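# Transfer capped bottles from crate to tray, upright

## Task

Take each bottle that has a cap out of the crate and set it standing upright on the tray, while bottles without caps stay in the crate. The crate and tray must end level and in their original spots. The result must stand without the robot holding it, anything the robot still touches at the end must not drop more than about a fingernail's width once released, and nothing may end up off the table.

## Robot and tools

Robot: two UR-style six-joint arms, left_arm and right_arm, each with a Robotiq 2F-85 two-finger gripper and a wrist camera. Their bases in the scene frame: left_arm at (+0.022, +0.618, 0) with quat_wxyz (+0.995, 0, 0, +0.095); right_arm at (+0.026, -0.643, 0) with (+1.000, 0, 0, -0.017).

Scene frame: origin on the table top midway between the arms, +x out over the table, +z up, left_arm on the +y side. The arm names are labels, not sides of any image. Cameras: cam_low, cam_left_wrist, cam_right_wrist, each 672x504, returned in that order.

Gripper frame: +z runs along the fingers, the pads close along y, and a flat block sticks out about 9 cm toward +x. end_effector_position is the point between the pads when they are closed; closed fingertips reach about 19 mm past it, open ones about 6 mm. While closing, the tips travel about 13 mm farther from the wrist, so leave that clearance above a surface.

Row layout (used by execute_actions and move): one flat list covering both arms, 20 numbers: left x, y, z, qw, qx, qy, qz, gripper position, force_limit, speed, then the same ten for the right arm. x, y, z are an absolute target in metres for that gripper's end_effector_position, and the quaternion (w first) an absolute target orientation, both in the scene frame. The three gripper numbers are each in [-1, 1]. position: +1 fully open (85 mm), about -0.8 pads touching, -1 squeeze until blocked. force_limit: about 20 N at -1, 128 N at 0, 235 N at +1. speed: about 20, 85, 150 mm/s at -1, 0, +1; faster closing adds a few newtons. An optional 12 more numbers (0 to 1) scale joint stiffness, left arm's six joints then right arm's six, in Joint positions order; they persist until changed.

execute_actions(actions): a list of actions; each action is a list of up to 15 rows, each row one 1/30 s step, with the final row repeated to fill 15 steps. An empty list just reports state and images. Each step, the commanded pose is clipped to within 100 mm and 16 degrees of the measured one, so far targets need several actions. An action is rejected for both arms if any target is over 0.6 m from that gripper's current position along any gripper axis; if the first action fails this or anything is malformed, nothing runs. Repeat the same quaternion in every row to hold orientation, rather than copying a drifted reported one.

move(target, speed, stop_force, blocking): target is one row. Each gripper travels a straight line to its pose; both paths finish together in 0.5 to 10 s. speed is path top speed in m/s, 0.002 to 0.5 (default 0.25); rotation is capped at twice that in rad/s. Paths ignore obstacles and the other arm. stop_force (13 to 80 N, shared) ends an arm's path when its wrist sensor feels that much added push against the motion; the gripper then backs up two steps and holds. Use it only at very low speed, not when the gripper rotates, and leave it out when lifting off something it presses on. It needs 0.2 s of scene time and cannot be combined with blocking=false. blocking=false returns after 0.5 s; then use wait(0) or stop before new commands. The result adds a move: line per arm: done, off_target, moving, held, fault or contact, plus limits such as paced (pose clipped) or held (steps blocked), and each gripper's distance from its pose.

wait(seconds): 0 to 10, arms keep their last command. stop(): brakes a running move; fingers continue. zoom_image(camera, region): region [x0, y0, x1, y1] in pixels, at most 504x504. read_manual(section): licence texts only. finished_scene(scene): ends the current scene irreversibly; only call once the bottles stand unaided.

Results: the state line gives each gripper's pose and velocities in the scene frame (less accurate at long reach). Hand target lines show where the controller is heading. A pose unreachable line means the clearance check altered or blocked that arm. object_status: 0 moving, 1 blocked while opening, 2 blocked while closing (a grip), 3 reached the commanded position or pads met. position_measured is in counts: 3 open, 78 about 60 mm, 130 about 40 mm, 180 about 20 mm, 230 pads together. To grip, send -1, keep sending it, and confirm status 2. Finger force or speed changes only apply after the position number changes by at least 0.01; to soften a grip, open first. Wrist force and torque are in the end effector's axes, with offsets up to about 5.5 N, noise, and saturation near 100 N; joint torques are rough.

Cautions: arms are stiff, so a target just past a firm contact can trip a fault. A joint torque at its load limit (elbow 135, wrist joints 48.6, shoulder 297 N m) or an external force of 150 N freezes that arm for 10 s. Keep the arms from striking each other. To keep an arm still, resend its last reported pose and unchanged gripper numbers every call. Holding loads heats motors: MOTOR HOT warns at 70 °C, and 85 °C brakes the arm. Arm commands lag about 0.17 s. Occasional tugs on held parts or pushes on loose objects can occur. Avoid drops, slams, shoving the crate or tray, and knocking anything off the table.

Each tool is called after "Emit:" as a command line: name --argument value for each argument, lists and objects as JSON in quotes; but a table of rows of numbers goes row by row, as --pt "numbers of a row", without its own name.

## Session

Emit:
execute_actions --actions '[]'

Scene clock: 0.00 s.
left_arm: end_effector_position=(+0.5192, +0.4508, +0.2883) position_measured=3 object_status=3 end_effector_quat_wxyz=(+0.194, -0.574, +0.784, -0.137) end_effector_velocity=(-0.000, -0.000, -0.000) end_effector_angular_velocity=(-0.000, +0.000, -0.001) | right_arm: end_effector_position=(+0.3539, -0.6884, +0.2915) position_measured=3 object_status=3 end_effector_quat_wxyz=(+0.689, +0.685, -0.109, -0.211) end_effector_velocity=(+0.000, -0.000, +0.000) end_effector_angular_velocity=(-0.000, -0.000, +0.000)
Joint positions: left_arm=[-1.081 -2.059  2.433 -2.254 -1.199 -2.097] | right_arm=[ 0.132 -1.462  2.212 -0.678 -2.589 -1.648]
Joint velocities: left_arm=[-0.001 -0.     0.    -0.    -0.     0.   ] | right_arm=[ 0. -0.  0. -0. -0.  0.]
Joint torques (N m, as the arm reports them, + toward a larger angle): no reading
Wrist force (N, on the end effector, along its own x y z axes, offset not removed): no reading
Wrist torque (N m, same axes, about the end effector's origin, offset not removed): no reading
Hand target (left_arm): +0.519, +0.451, +0.288; +0.194, -0.574, +0.784, -0.137
Hand target (right_arm): +0.354, -0.688, +0.292; +0.689, +0.685, -0.109, -0.211
Joint stiffness scale: left_arm=[1. 1. 1. 1. 1. 1.] | right_arm=[1. 1. 1. 1. 1. 1.]

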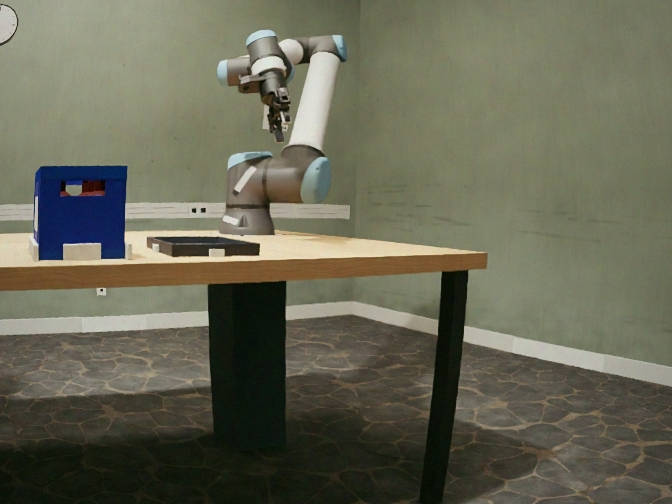

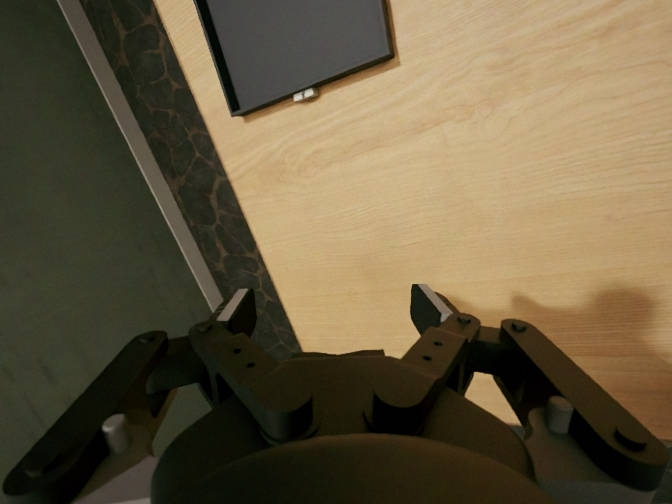

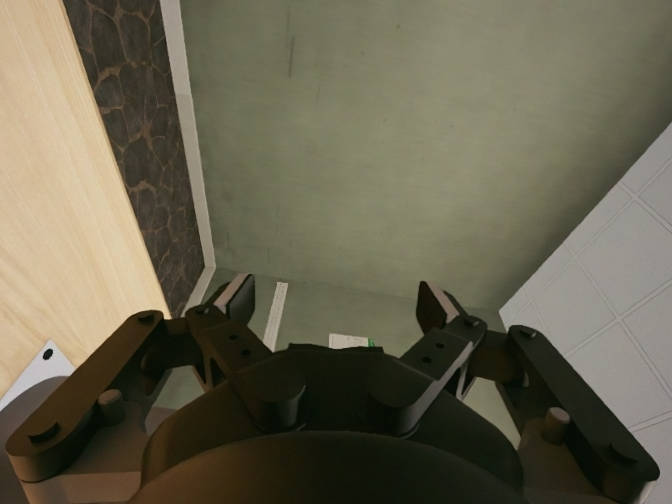

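Emit:
move --target '[0.70,-0.1,0.34,0,0,1,0,0.35,-0.6,0,0.3539,-0.6884,0.2915,0.689,0.685,-0.109,-0.211,1,0,0]'

Scene clock: 6.27 s.
left_arm: end_effector_position=(+0.6987, -0.1005, +0.3387) position_measured=85 object_status=3 end_effector_quat_wxyz=(+0.000, +0.000, +1.000, +0.001) end_effector_velocity=(-0.000, +0.001, -0.001) end_effector_angular_velocity=(+0.002, +0.001, -0.000) | right_arm: end_effector_position=(+0.3539, -0.6884, +0.2915) position_measured=3 object_status=3 end_effector_quat_wxyz=(+0.689, +0.685, -0.109, -0.211) end_effector_velocity=(-0.001, +0.000, +0.000) end_effector_angular_velocity=(-0.000, +0.002, -0.001)
Joint positions: left_arm=[-1.183 -1.083  1.238 -1.725 -1.57  -0.993] | right_arm=[ 0.132 -1.462  2.212 -0.678 -2.589 -1.648]
Joint velocities: left_arm=[0.    0.    0.001 0.002 0.    0.001] | right_arm=[ 0.    -0.     0.001  0.002  0.001 -0.   ]
Joint torques (N m, as the arm reports them, + toward a larger angle): left_arm=[  1.22 -99.01 -53.05  -4.76  -0.56   0.73] | right_arm=[ -0.03 -42.52 -30.47   1.57  -0.13  -0.48]
Wrist force (N, on the end effector, along its own x y z axes, offset not removed): left_arm=[-1.6 1.8 -2.7] | right_arm=[-1.9 0.7 -1.4]
Wrist torque (N m, same axes, about the end effector's origin, offset not removed): left_arm=[0.20 0.25 -0.03] | right_arm=[0.35 0.20 0.04]
Hand target (left_arm): +0.700, -0.100, +0.340; +0.000, +0.000, +1.000, -0.000
Hand target (right_arm): +0.354, -0.688, +0.292; +0.689, +0.685, -0.109, -0.211
Off the commanded pose (left_arm): 0.002 m, 0 deg.
Off the commanded pose (right_arm): 0.000 m, 0 deg.
Joint stiffness scale: left_arm=[1. 1. 1. 1. 1. 1.] | right_arm=[1. 1. 1. 1. 1. 1.]
move: done

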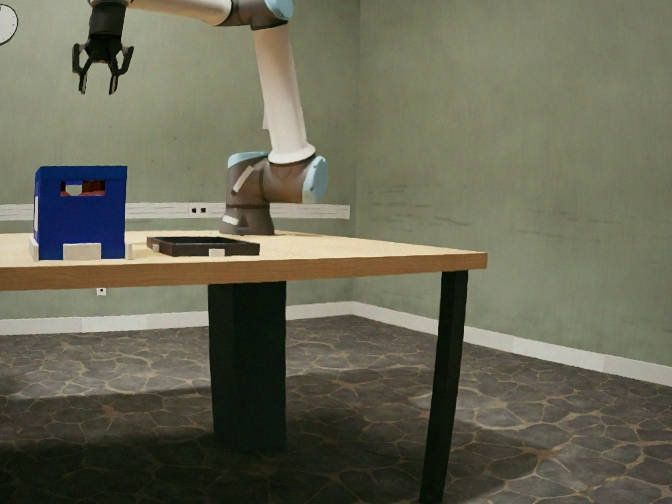

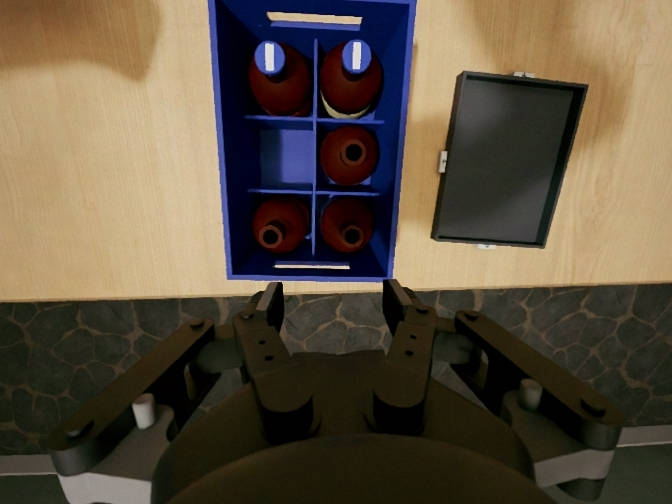

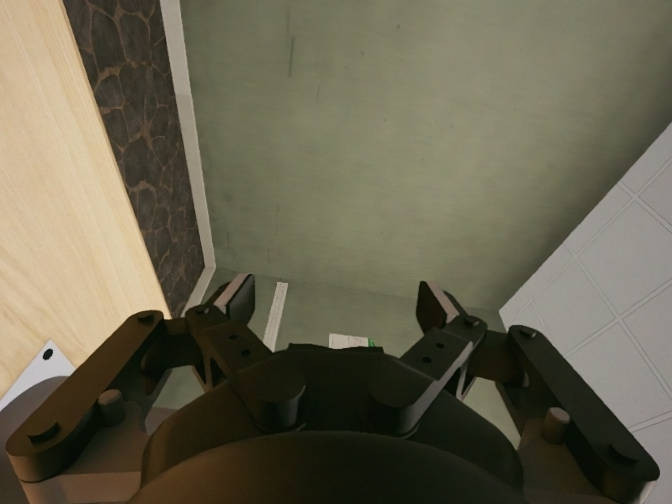

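Emit:
move --target '[0.522,-0.07,0.22,0,0.383,0.924,0,0.15,-0.6,0,0.3539,-0.6884,0.2915,0.689,0.685,-0.109,-0.211,1,0,0]'

Scene clock: 21.93 s.
left_arm: end_effector_position=(+0.5220, -0.0709, +0.2195) position_measured=110 object_status=3 end_effector_quat_wxyz=(-0.000, +0.383, +0.924, +0.001) end_effector_velocity=(+0.001, -0.002, +0.006) end_effector_angular_velocity=(-0.014, -0.006, -0.008) | right_arm: end_effector_position=(+0.3539, -0.6884, +0.2915) position_measured=3 object_status=3 end_effector_quat_wxyz=(+0.689, +0.685, -0.109, -0.211) end_effector_velocity=(-0.000, +0.000, +0.000) end_effector_angular_velocity=(+0.000, +0.000, -0.001)
Joint positions: left_arm=[-1.34  -1.242  1.687 -2.015 -1.57  -0.365] | right_arm=[ 0.132 -1.462  2.212 -0.678 -2.589 -1.648]
Joint velocities: left_arm=[-0.    -0.006 -0.    -0.008  0.     0.008] | right_arm=[ 0.    -0.     0.     0.     0.001 -0.   ]
Joint torques (N m, as the arm reports them, + toward a larger angle): left_arm=[  1.3  -84.2  -45.35  -5.32  -0.26   0.47] | right_arm=[  1.2  -44.73 -31.17   1.79  -0.18  -0.63]
Wrist force (N, on the end effector, along its own x y z axes, offset not removed): left_arm=[-2.3 2.7 -3.3] | right_arm=[-3.0 2.8 -1.8]
Wrist torque (N m, same axes, about the end effector's origin, offset not removed): left_arm=[0.32 0.38 -0.10] | right_arm=[0.46 0.37 0.01]
Hand target (left_arm): +0.522, -0.070, +0.220; +0.000, +0.383, +0.924, +0.000
Hand target (right_arm): +0.354, -0.688, +0.292; +0.689, +0.685, -0.109, -0.211
Off the commanded pose (left_arm): 0.001 m, 0 deg.
Off the commanded pose (right_arm): 0.000 m, 0 deg.
Joint stiffness scale: left_arm=[1. 1. 1. 1. 1. 1.] | right_arm=[1. 1. 1. 1. 1. 1.]
move: done

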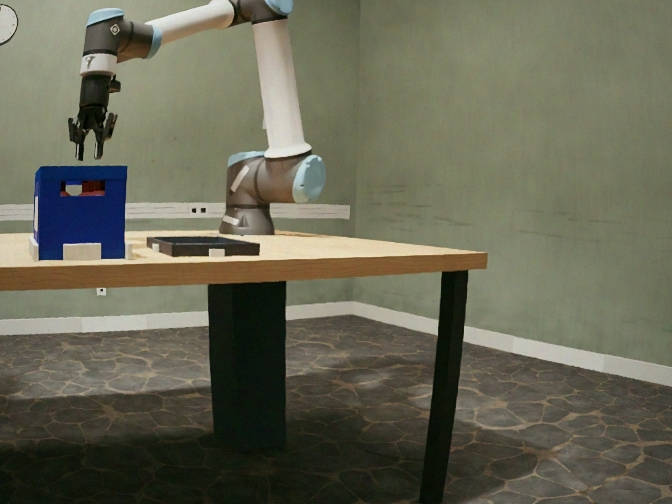

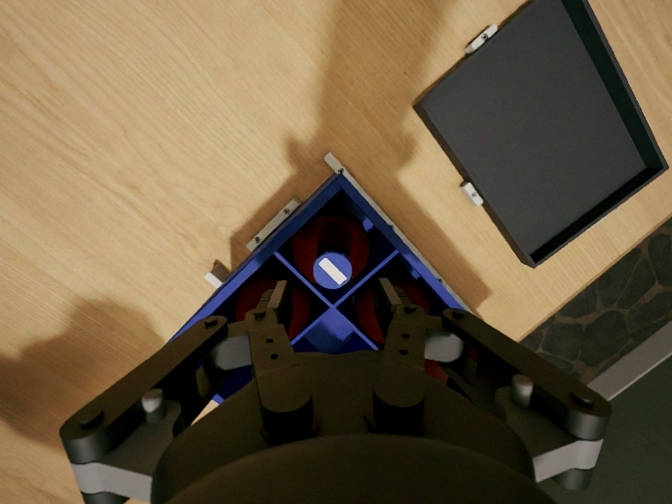

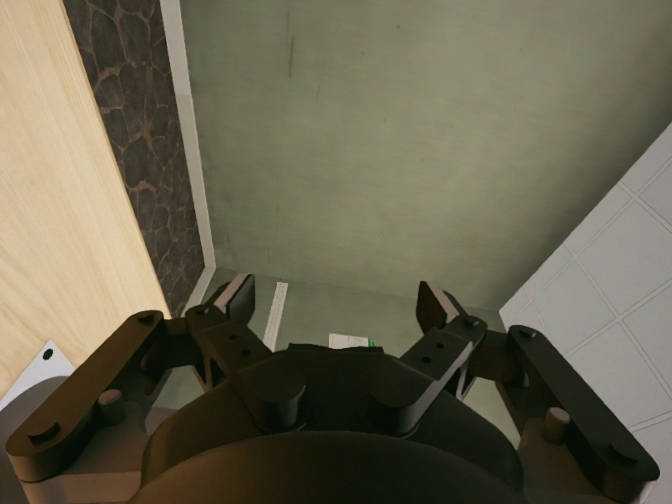

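Emit:
move --target '[0.526,-0.071,0.147,0,0.383,0.924,0,0.05,-0.6,0,0.3539,-0.6884,0.2915,0.689,0.685,-0.109,-0.211,1,0,0]' --speed 0.05 --stop_force 15

Emit:
move --target '[0.526,-0.071,0.148,0,0.383,0.924,0,-1,-0.6,-0.5,0.3539,-0.6884,0.2915,0.689,0.685,-0.109,-0.211,1,0,0]'

Scene clock: 27.77 s.
left_arm: end_effector_position=(+0.5254, -0.0722, +0.1480) position_measured=123 object_status=3 end_effector_quat_wxyz=(+0.001, +0.383, +0.924, +0.000) end_effector_velocity=(+0.001, -0.002, +0.001) end_effector_angular_velocity=(-0.005, -0.002, -0.001) | right_arm: end_effector_position=(+0.3539, -0.6884, +0.2915) position_measured=3 object_status=3 end_effector_quat_wxyz=(+0.689, +0.685, -0.109, -0.211) end_effector_velocity=(-0.000, -0.000, +0.000) end_effector_angular_velocity=(-0.000, +0.002, +0.000)
Joint positions: left_arm=[-1.337 -1.181  1.744 -2.134 -1.57  -0.36 ] | right_arm=[ 0.132 -1.462  2.212 -0.678 -2.589 -1.648]
Joint velocities: left_arm=[ 0.     0.     0.    -0.006 -0.     0.001] | right_arm=[ 0.     0.    -0.     0.002 -0.     0.001]
Joint torques (N m, as the arm reports them, + toward a larger angle): left_arm=[  3.14 -82.96 -42.    -5.07  -0.11   0.67] | right_arm=[  2.57 -44.66 -30.66   2.21  -0.23  -0.74]
Wrist force (N, on the end effector, along its own x y z axes, offset not removed): left_arm=[-3.0 2.8 -3.3] | right_arm=[-3.5 -0.4 -1.8]
Wrist torque (N m, same axes, about the end effector's origin, offset not removed): left_arm=[0.32 0.53 -0.12] | right_arm=[-0.03 0.50 -0.01]
Hand target (left_arm): +0.526, -0.071, +0.147; -0.000, +0.383, +0.924, +0.000
Hand target (right_arm): +0.354, -0.688, +0.292; +0.689, +0.685, -0.109, -0.211
Off the commanded pose (left_arm): 0.002 m, 0 deg.
Off the commanded pose (right_arm): 0.000 m, 0 deg.
Joint stiffness scale: left_arm=[1. 1. 1. 1. 1. 1.] | right_arm=[1. 1. 1. 1. 1. 1.]
move: done

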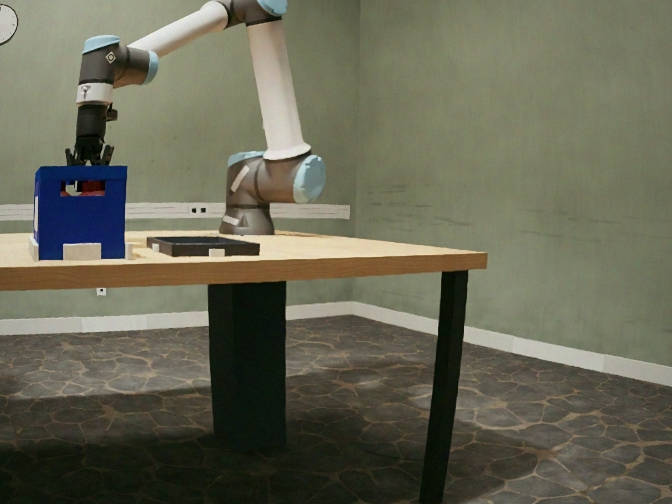

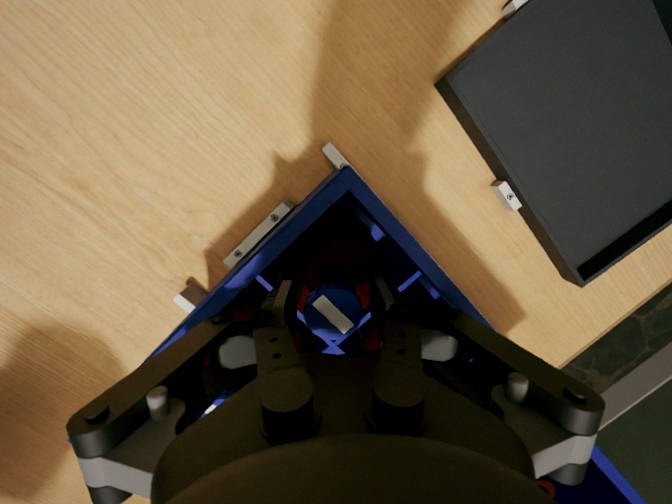

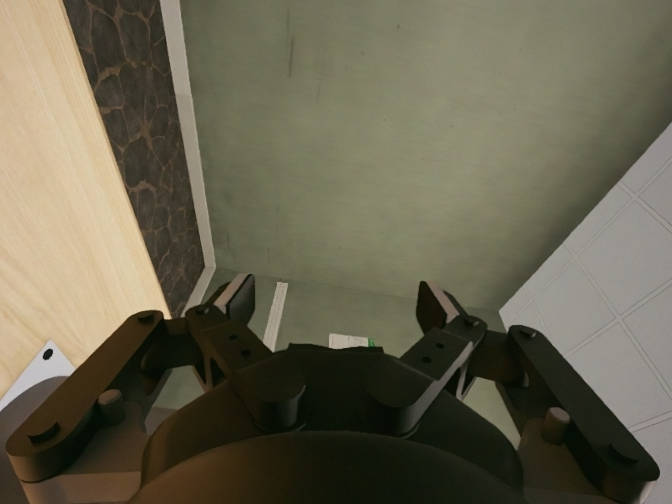

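Scene clock: 28.47 s.
left_arm: end_effector_position=(+0.5254, -0.0723, +0.1482) position_measured=165 object_status=2 end_effector_quat_wxyz=(+0.001, +0.383, +0.924, -0.000) end_effector_velocity=(-0.000, +0.000, -0.000) end_effector_angular_velocity=(+0.001, +0.000, -0.001) | right_arm: end_effector_position=(+0.3539, -0.6884, +0.2915) position_measured=3 object_status=3 end_effector_quat_wxyz=(+0.689, +0.685, -0.109, -0.211) end_effector_velocity=(-0.000, +0.000, +0.000) end_effector_angular_velocity=(+0.000, -0.000, -0.001)
Joint positions: left_arm=[-1.337 -1.181  1.744 -2.134 -1.57  -0.36 ] | right_arm=[ 0.132 -1.462  2.212 -0.678 -2.589 -1.648]
Joint velocities: left_arm=[-0.     0.     0.     0.    -0.     0.001] | right_arm=[ 0.    -0.001 -0.    -0.     0.001 -0.001]
Joint torques (N m, as the arm reports them, + toward a larger angle): left_arm=[  1.94 -83.42 -43.85  -4.61  -0.41   0.57] | right_arm=[  0.87 -42.86 -31.22   1.94  -0.05  -0.8 ]
Wrist force (N, on the end effector, along its own x y z axes, offset not removed): left_arm=[-1.5 1.5 -3.5] | right_arm=[-0.6 5.1 0.2]
Wrist torque (N m, same axes, about the end effector's origin, offset not removed): left_arm=[0.27 0.27 -0.11] | right_arm=[0.90 -0.10 0.03]
Hand target (left_arm): +0.526, -0.071, +0.148; +0.000, +0.383, +0.924, -0.000
Hand target (right_arm): +0.354, -0.688, +0.292; +0.689, +0.685, -0.109, -0.211
Off the commanded pose (left_arm): 0.001 m, 0 deg.
Off the commanded pose (right_arm): 0.000 m, 0 deg.
Joint stiffness scale: left_arm=[1. 1. 1. 1. 1. 1.] | right_arm=[1. 1. 1. 1. 1. 1.]
move: done

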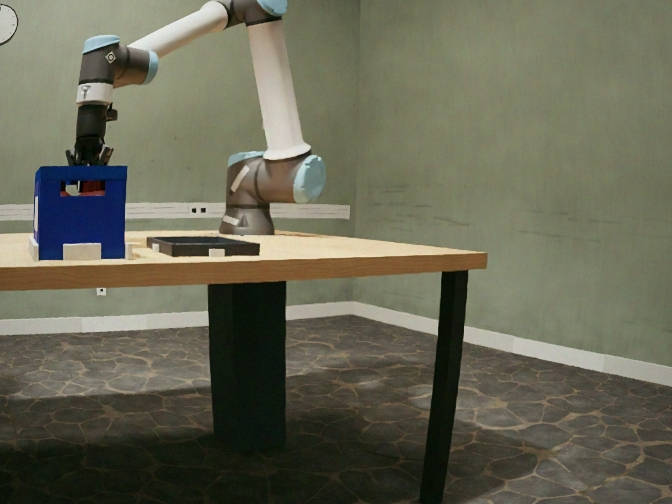

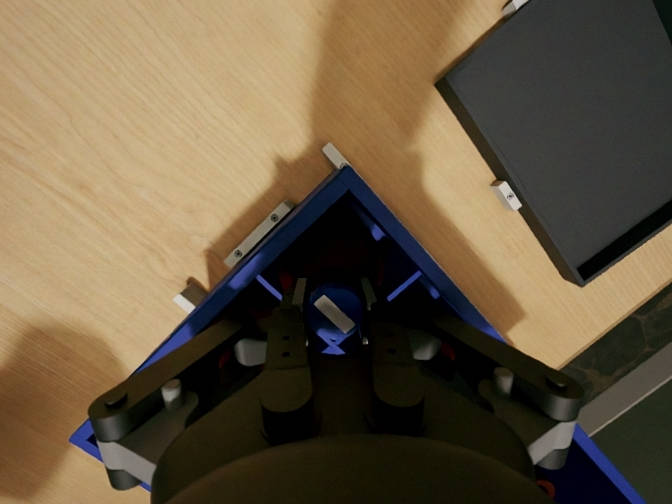

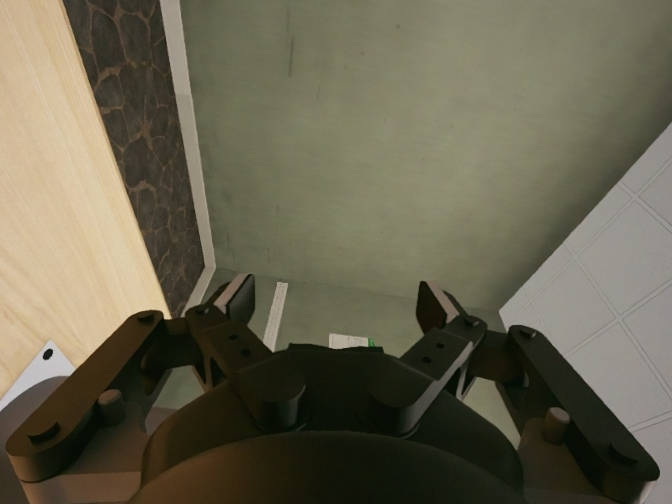

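Emit:
move --target '[0.526,-0.071,0.35,0,0.383,0.924,0,-1,-0.6,-0.5,0.3539,-0.6884,0.2915,0.689,0.685,-0.109,-0.211,1,0,0]' --speed 0.15

Emit:
move --target '[0.675,0.17,0.35,0,0.383,0.924,0,-1,-0.6,-0.5,0.3539,-0.6884,0.2915,0.689,0.685,-0.109,-0.211,1,0,0]' --speed 0.2

Emit:
move --target '[0.675,0.17,0.18,0,0.383,0.924,0,-1,-0.6,-0.5,0.3539,-0.6884,0.2915,0.689,0.685,-0.109,-0.211,1,0,0]' --speed 0.15

Scene clock: 37.60 s.
left_arm: end_effector_position=(+0.5252, -0.0717, +0.3519) position_measured=165 object_status=2 end_effector_quat_wxyz=(+0.002, +0.383, +0.924, -0.001) end_effector_velocity=(-0.001, +0.002, -0.007) end_effector_angular_velocity=(+0.018, +0.008, -0.000) | right_arm: end_effector_position=(+0.3539, -0.6884, +0.2915) position_measured=3 object_status=3 end_effector_quat_wxyz=(+0.689, +0.685, -0.109, -0.211) end_effector_velocity=(-0.000, -0.000, -0.000) end_effector_angular_velocity=(-0.000, +0.003, +0.000)
Joint positions: left_arm=[-1.337 -1.311  1.535 -1.798 -1.57  -0.36 ] | right_arm=[ 0.132 -1.462  2.212 -0.678 -2.589 -1.648]
Joint velocities: left_arm=[-0.     0.006 -0.     0.013  0.    -0.   ] | right_arm=[ 0.     0.001  0.     0.002 -0.     0.   ]
Joint torques (N m, as the arm reports them, + toward a larger angle): left_arm=[  4.12 -80.99 -54.14  -5.53  -0.33   0.67] | right_arm=[  1.91 -45.23 -31.02   1.94   0.09  -0.33]
Wrist force (N, on the end effector, along its own x y z axes, offset not removed): left_arm=[-2.0 1.8 4.0] | right_arm=[-1.6 1.4 -1.8]
Wrist torque (N m, same axes, about the end effector's origin, offset not removed): left_arm=[0.18 0.35 -0.10] | right_arm=[0.37 0.04 -0.07]
Hand target (left_arm): +0.526, -0.071, +0.350; +0.000, +0.383, +0.924, -0.000
Hand target (right_arm): +0.354, -0.688, +0.292; +0.689, +0.685, -0.109, -0.211
Off the commanded pose (left_arm): 0.002 m, 0 deg.
Off the commanded pose (right_arm): 0.000 m, 0 deg.
Joint stiffness scale: left_arm=[1. 1. 1. 1. 1. 1.] | right_arm=[1. 1. 1. 1. 1. 1.]
move: done

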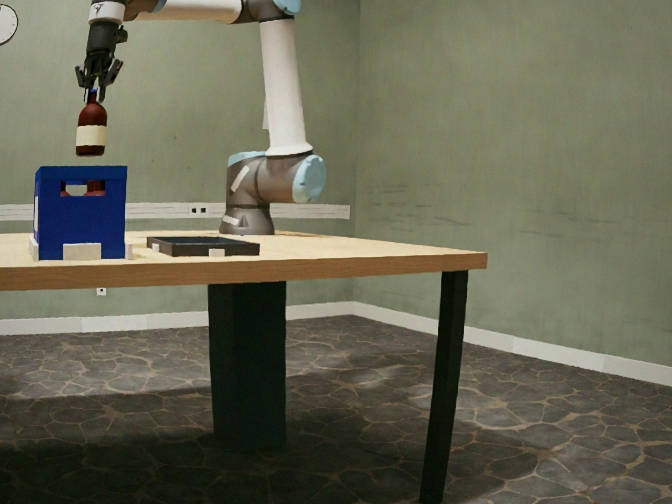

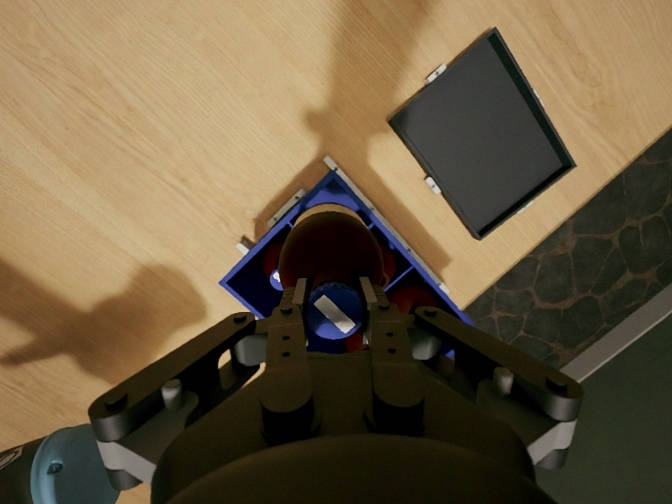

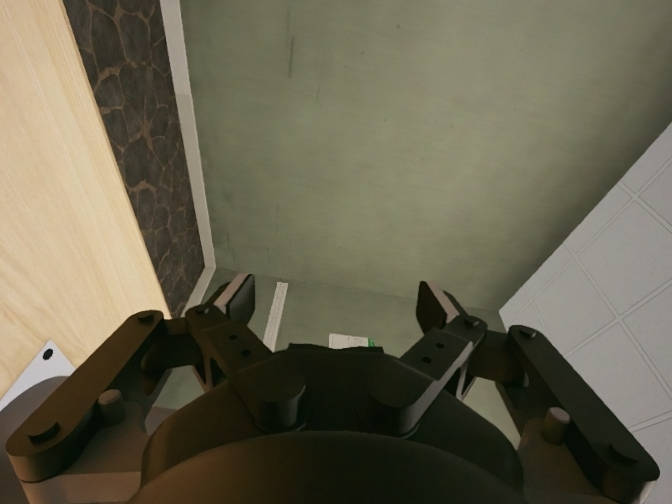

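Scene clock: 39.73 s.
left_arm: end_effector_position=(+0.6757, +0.1697, +0.3508) position_measured=165 object_status=2 end_effector_quat_wxyz=(+0.000, +0.382, +0.924, +0.000) end_effector_velocity=(+0.000, +0.000, -0.000) end_effector_angular_velocity=(-0.000, -0.001, +0.001) | right_arm: end_effector_position=(+0.3539, -0.6884, +0.2915) position_measured=3 object_status=3 end_effector_quat_wxyz=(+0.689, +0.685, -0.109, -0.211) end_effector_velocity=(-0.000, -0.000, -0.000) end_effector_angular_velocity=(-0.000, +0.001, +0.000)
Joint positions: left_arm=[-1.013 -1.409  1.656 -1.819 -1.57  -0.039] | right_arm=[ 0.132 -1.462  2.212 -0.678 -2.589 -1.648]
Joint velocities: left_arm=[ 0.001  0.     0.    -0.001  0.     0.   ] | right_arm=[-0.     0.     0.001 -0.    -0.     0.   ]
Joint torques (N m, as the arm reports them, + toward a larger angle): left_arm=[  0.13 -73.55 -52.46  -6.18  -0.22   0.73] | right_arm=[  1.16 -43.43 -31.4    1.68  -0.09  -0.27]
Wrist force (N, on the end effector, along its own x y z axes, offset not removed): left_arm=[-2.7 1.5 3.4] | right_arm=[-1.7 2.6 -3.1]
Wrist torque (N m, same axes, about the end effector's origin, offset not removed): left_arm=[0.12 0.48 -0.13] | right_arm=[0.53 0.08 0.09]
Hand target (left_arm): +0.675, +0.170, +0.350; -0.000, +0.383, +0.924, -0.000
Hand target (right_arm): +0.354, -0.688, +0.292; +0.689, +0.685, -0.109, -0.211
Off the commanded pose (left_arm): 0.001 m, 0 deg.
Off the commanded pose (right_arm): 0.000 m, 0 deg.
Joint stiffness scale: left_arm=[1. 1. 1. 1. 1. 1.] | right_arm=[1. 1. 1. 1. 1. 1.]
move: done

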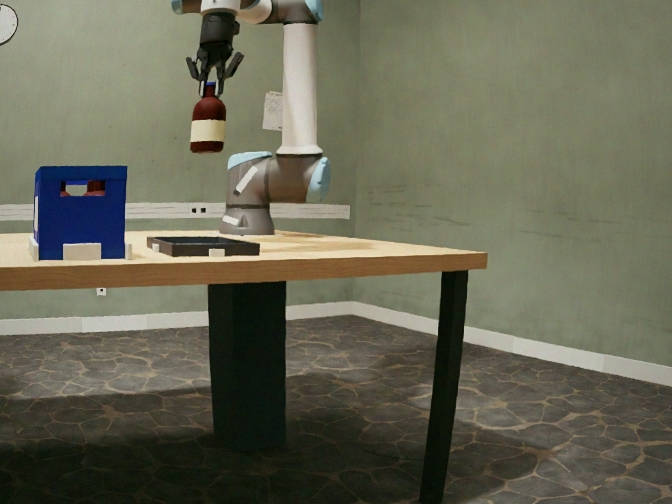

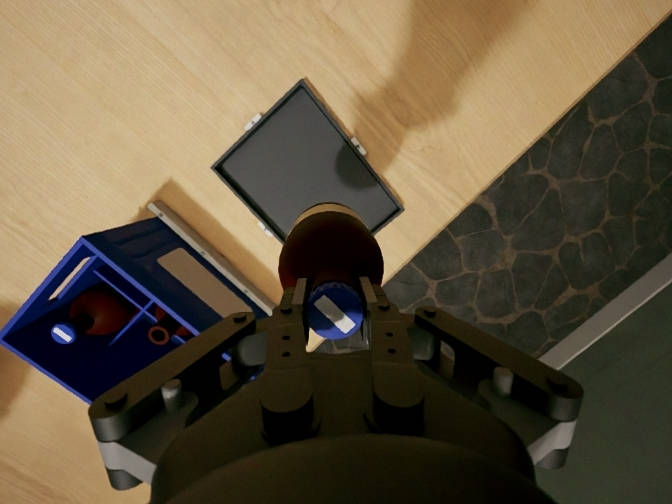

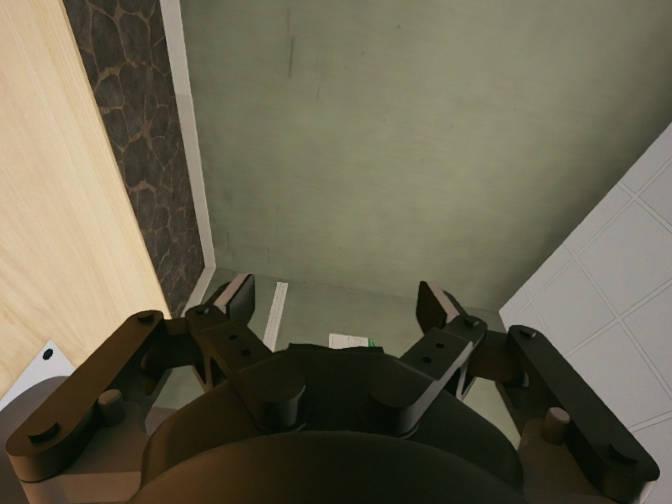

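Scene clock: 41.50 s.
left_arm: end_effector_position=(+0.6748, +0.1707, +0.1787) position_measured=165 object_status=2 end_effector_quat_wxyz=(-0.001, +0.382, +0.924, +0.001) end_effector_velocity=(+0.000, +0.000, -0.000) end_effector_angular_velocity=(-0.001, -0.000, +0.000) | right_arm: end_effector_position=(+0.3539, -0.6884, +0.2915) position_measured=3 object_status=3 end_effector_quat_wxyz=(+0.689, +0.685, -0.109, -0.211) end_effector_velocity=(+0.000, -0.000, -0.000) end_effector_angular_velocity=(+0.000, -0.001, +0.000)
Joint positions: left_arm=[-1.013 -1.299  1.846 -2.115 -1.57  -0.039] | right_arm=[ 0.132 -1.462  2.212 -0.678 -2.589 -1.648]
Joint velocities: left_arm=[ 0.     0.     0.001 -0.002 -0.001 -0.   ] | right_arm=[-0.    -0.     0.001 -0.001 -0.    -0.   ]
Joint torques (N m, as the arm reports them, + toward a larger angle): left_arm=[ -0.77 -78.43 -48.96  -6.19  -0.14   0.81] | right_arm=[  0.42 -46.55 -30.44   1.65  -0.08  -0.58]
Wrist force (N, on the end effector, along its own x y z axes, offset not removed): left_arm=[-1.3 2.2 3.1] | right_arm=[-2.5 2.8 -0.4]
Wrist torque (N m, same axes, about the end effector's origin, offset not removed): left_arm=[0.22 0.19 -0.08] | right_arm=[0.56 0.28 0.14]
Hand target (left_arm): +0.675, +0.170, +0.180; -0.000, +0.383, +0.924, +0.000
Hand target (right_arm): +0.354, -0.688, +0.292; +0.689, +0.685, -0.109, -0.211
Off the commanded pose (left_arm): 0.002 m, 0 deg.
Off the commanded pose (right_arm): 0.000 m, 0 deg.
Joint stiffness scale: left_arm=[1. 1. 1. 1. 1. 1.] | right_arm=[1. 1. 1. 1. 1. 1.]
move: done

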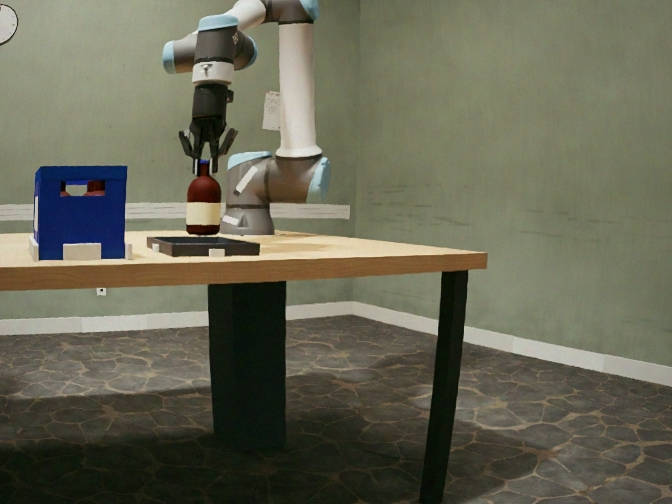

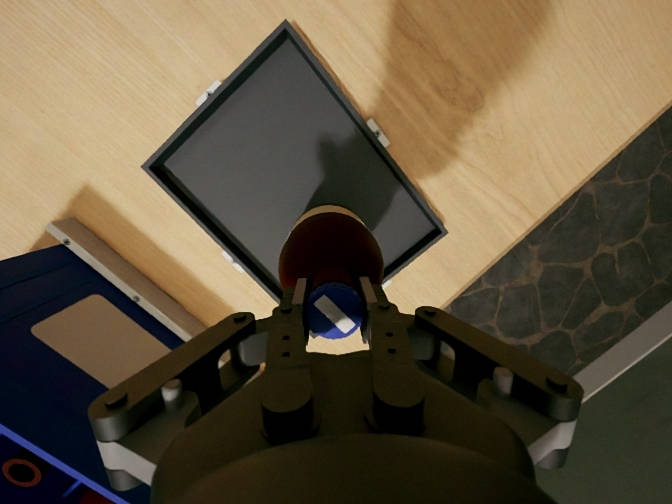

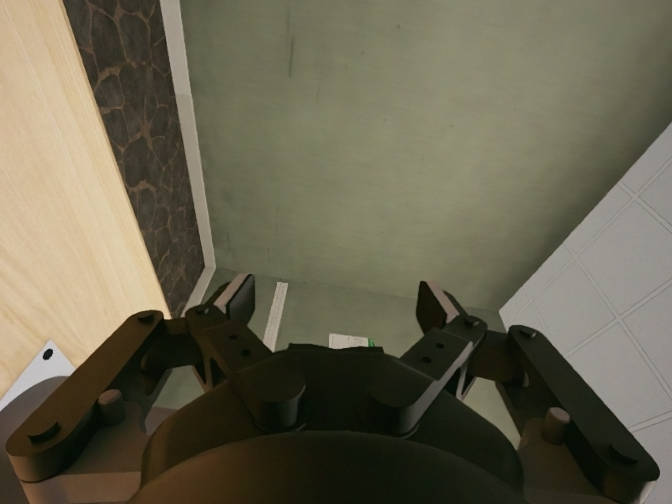

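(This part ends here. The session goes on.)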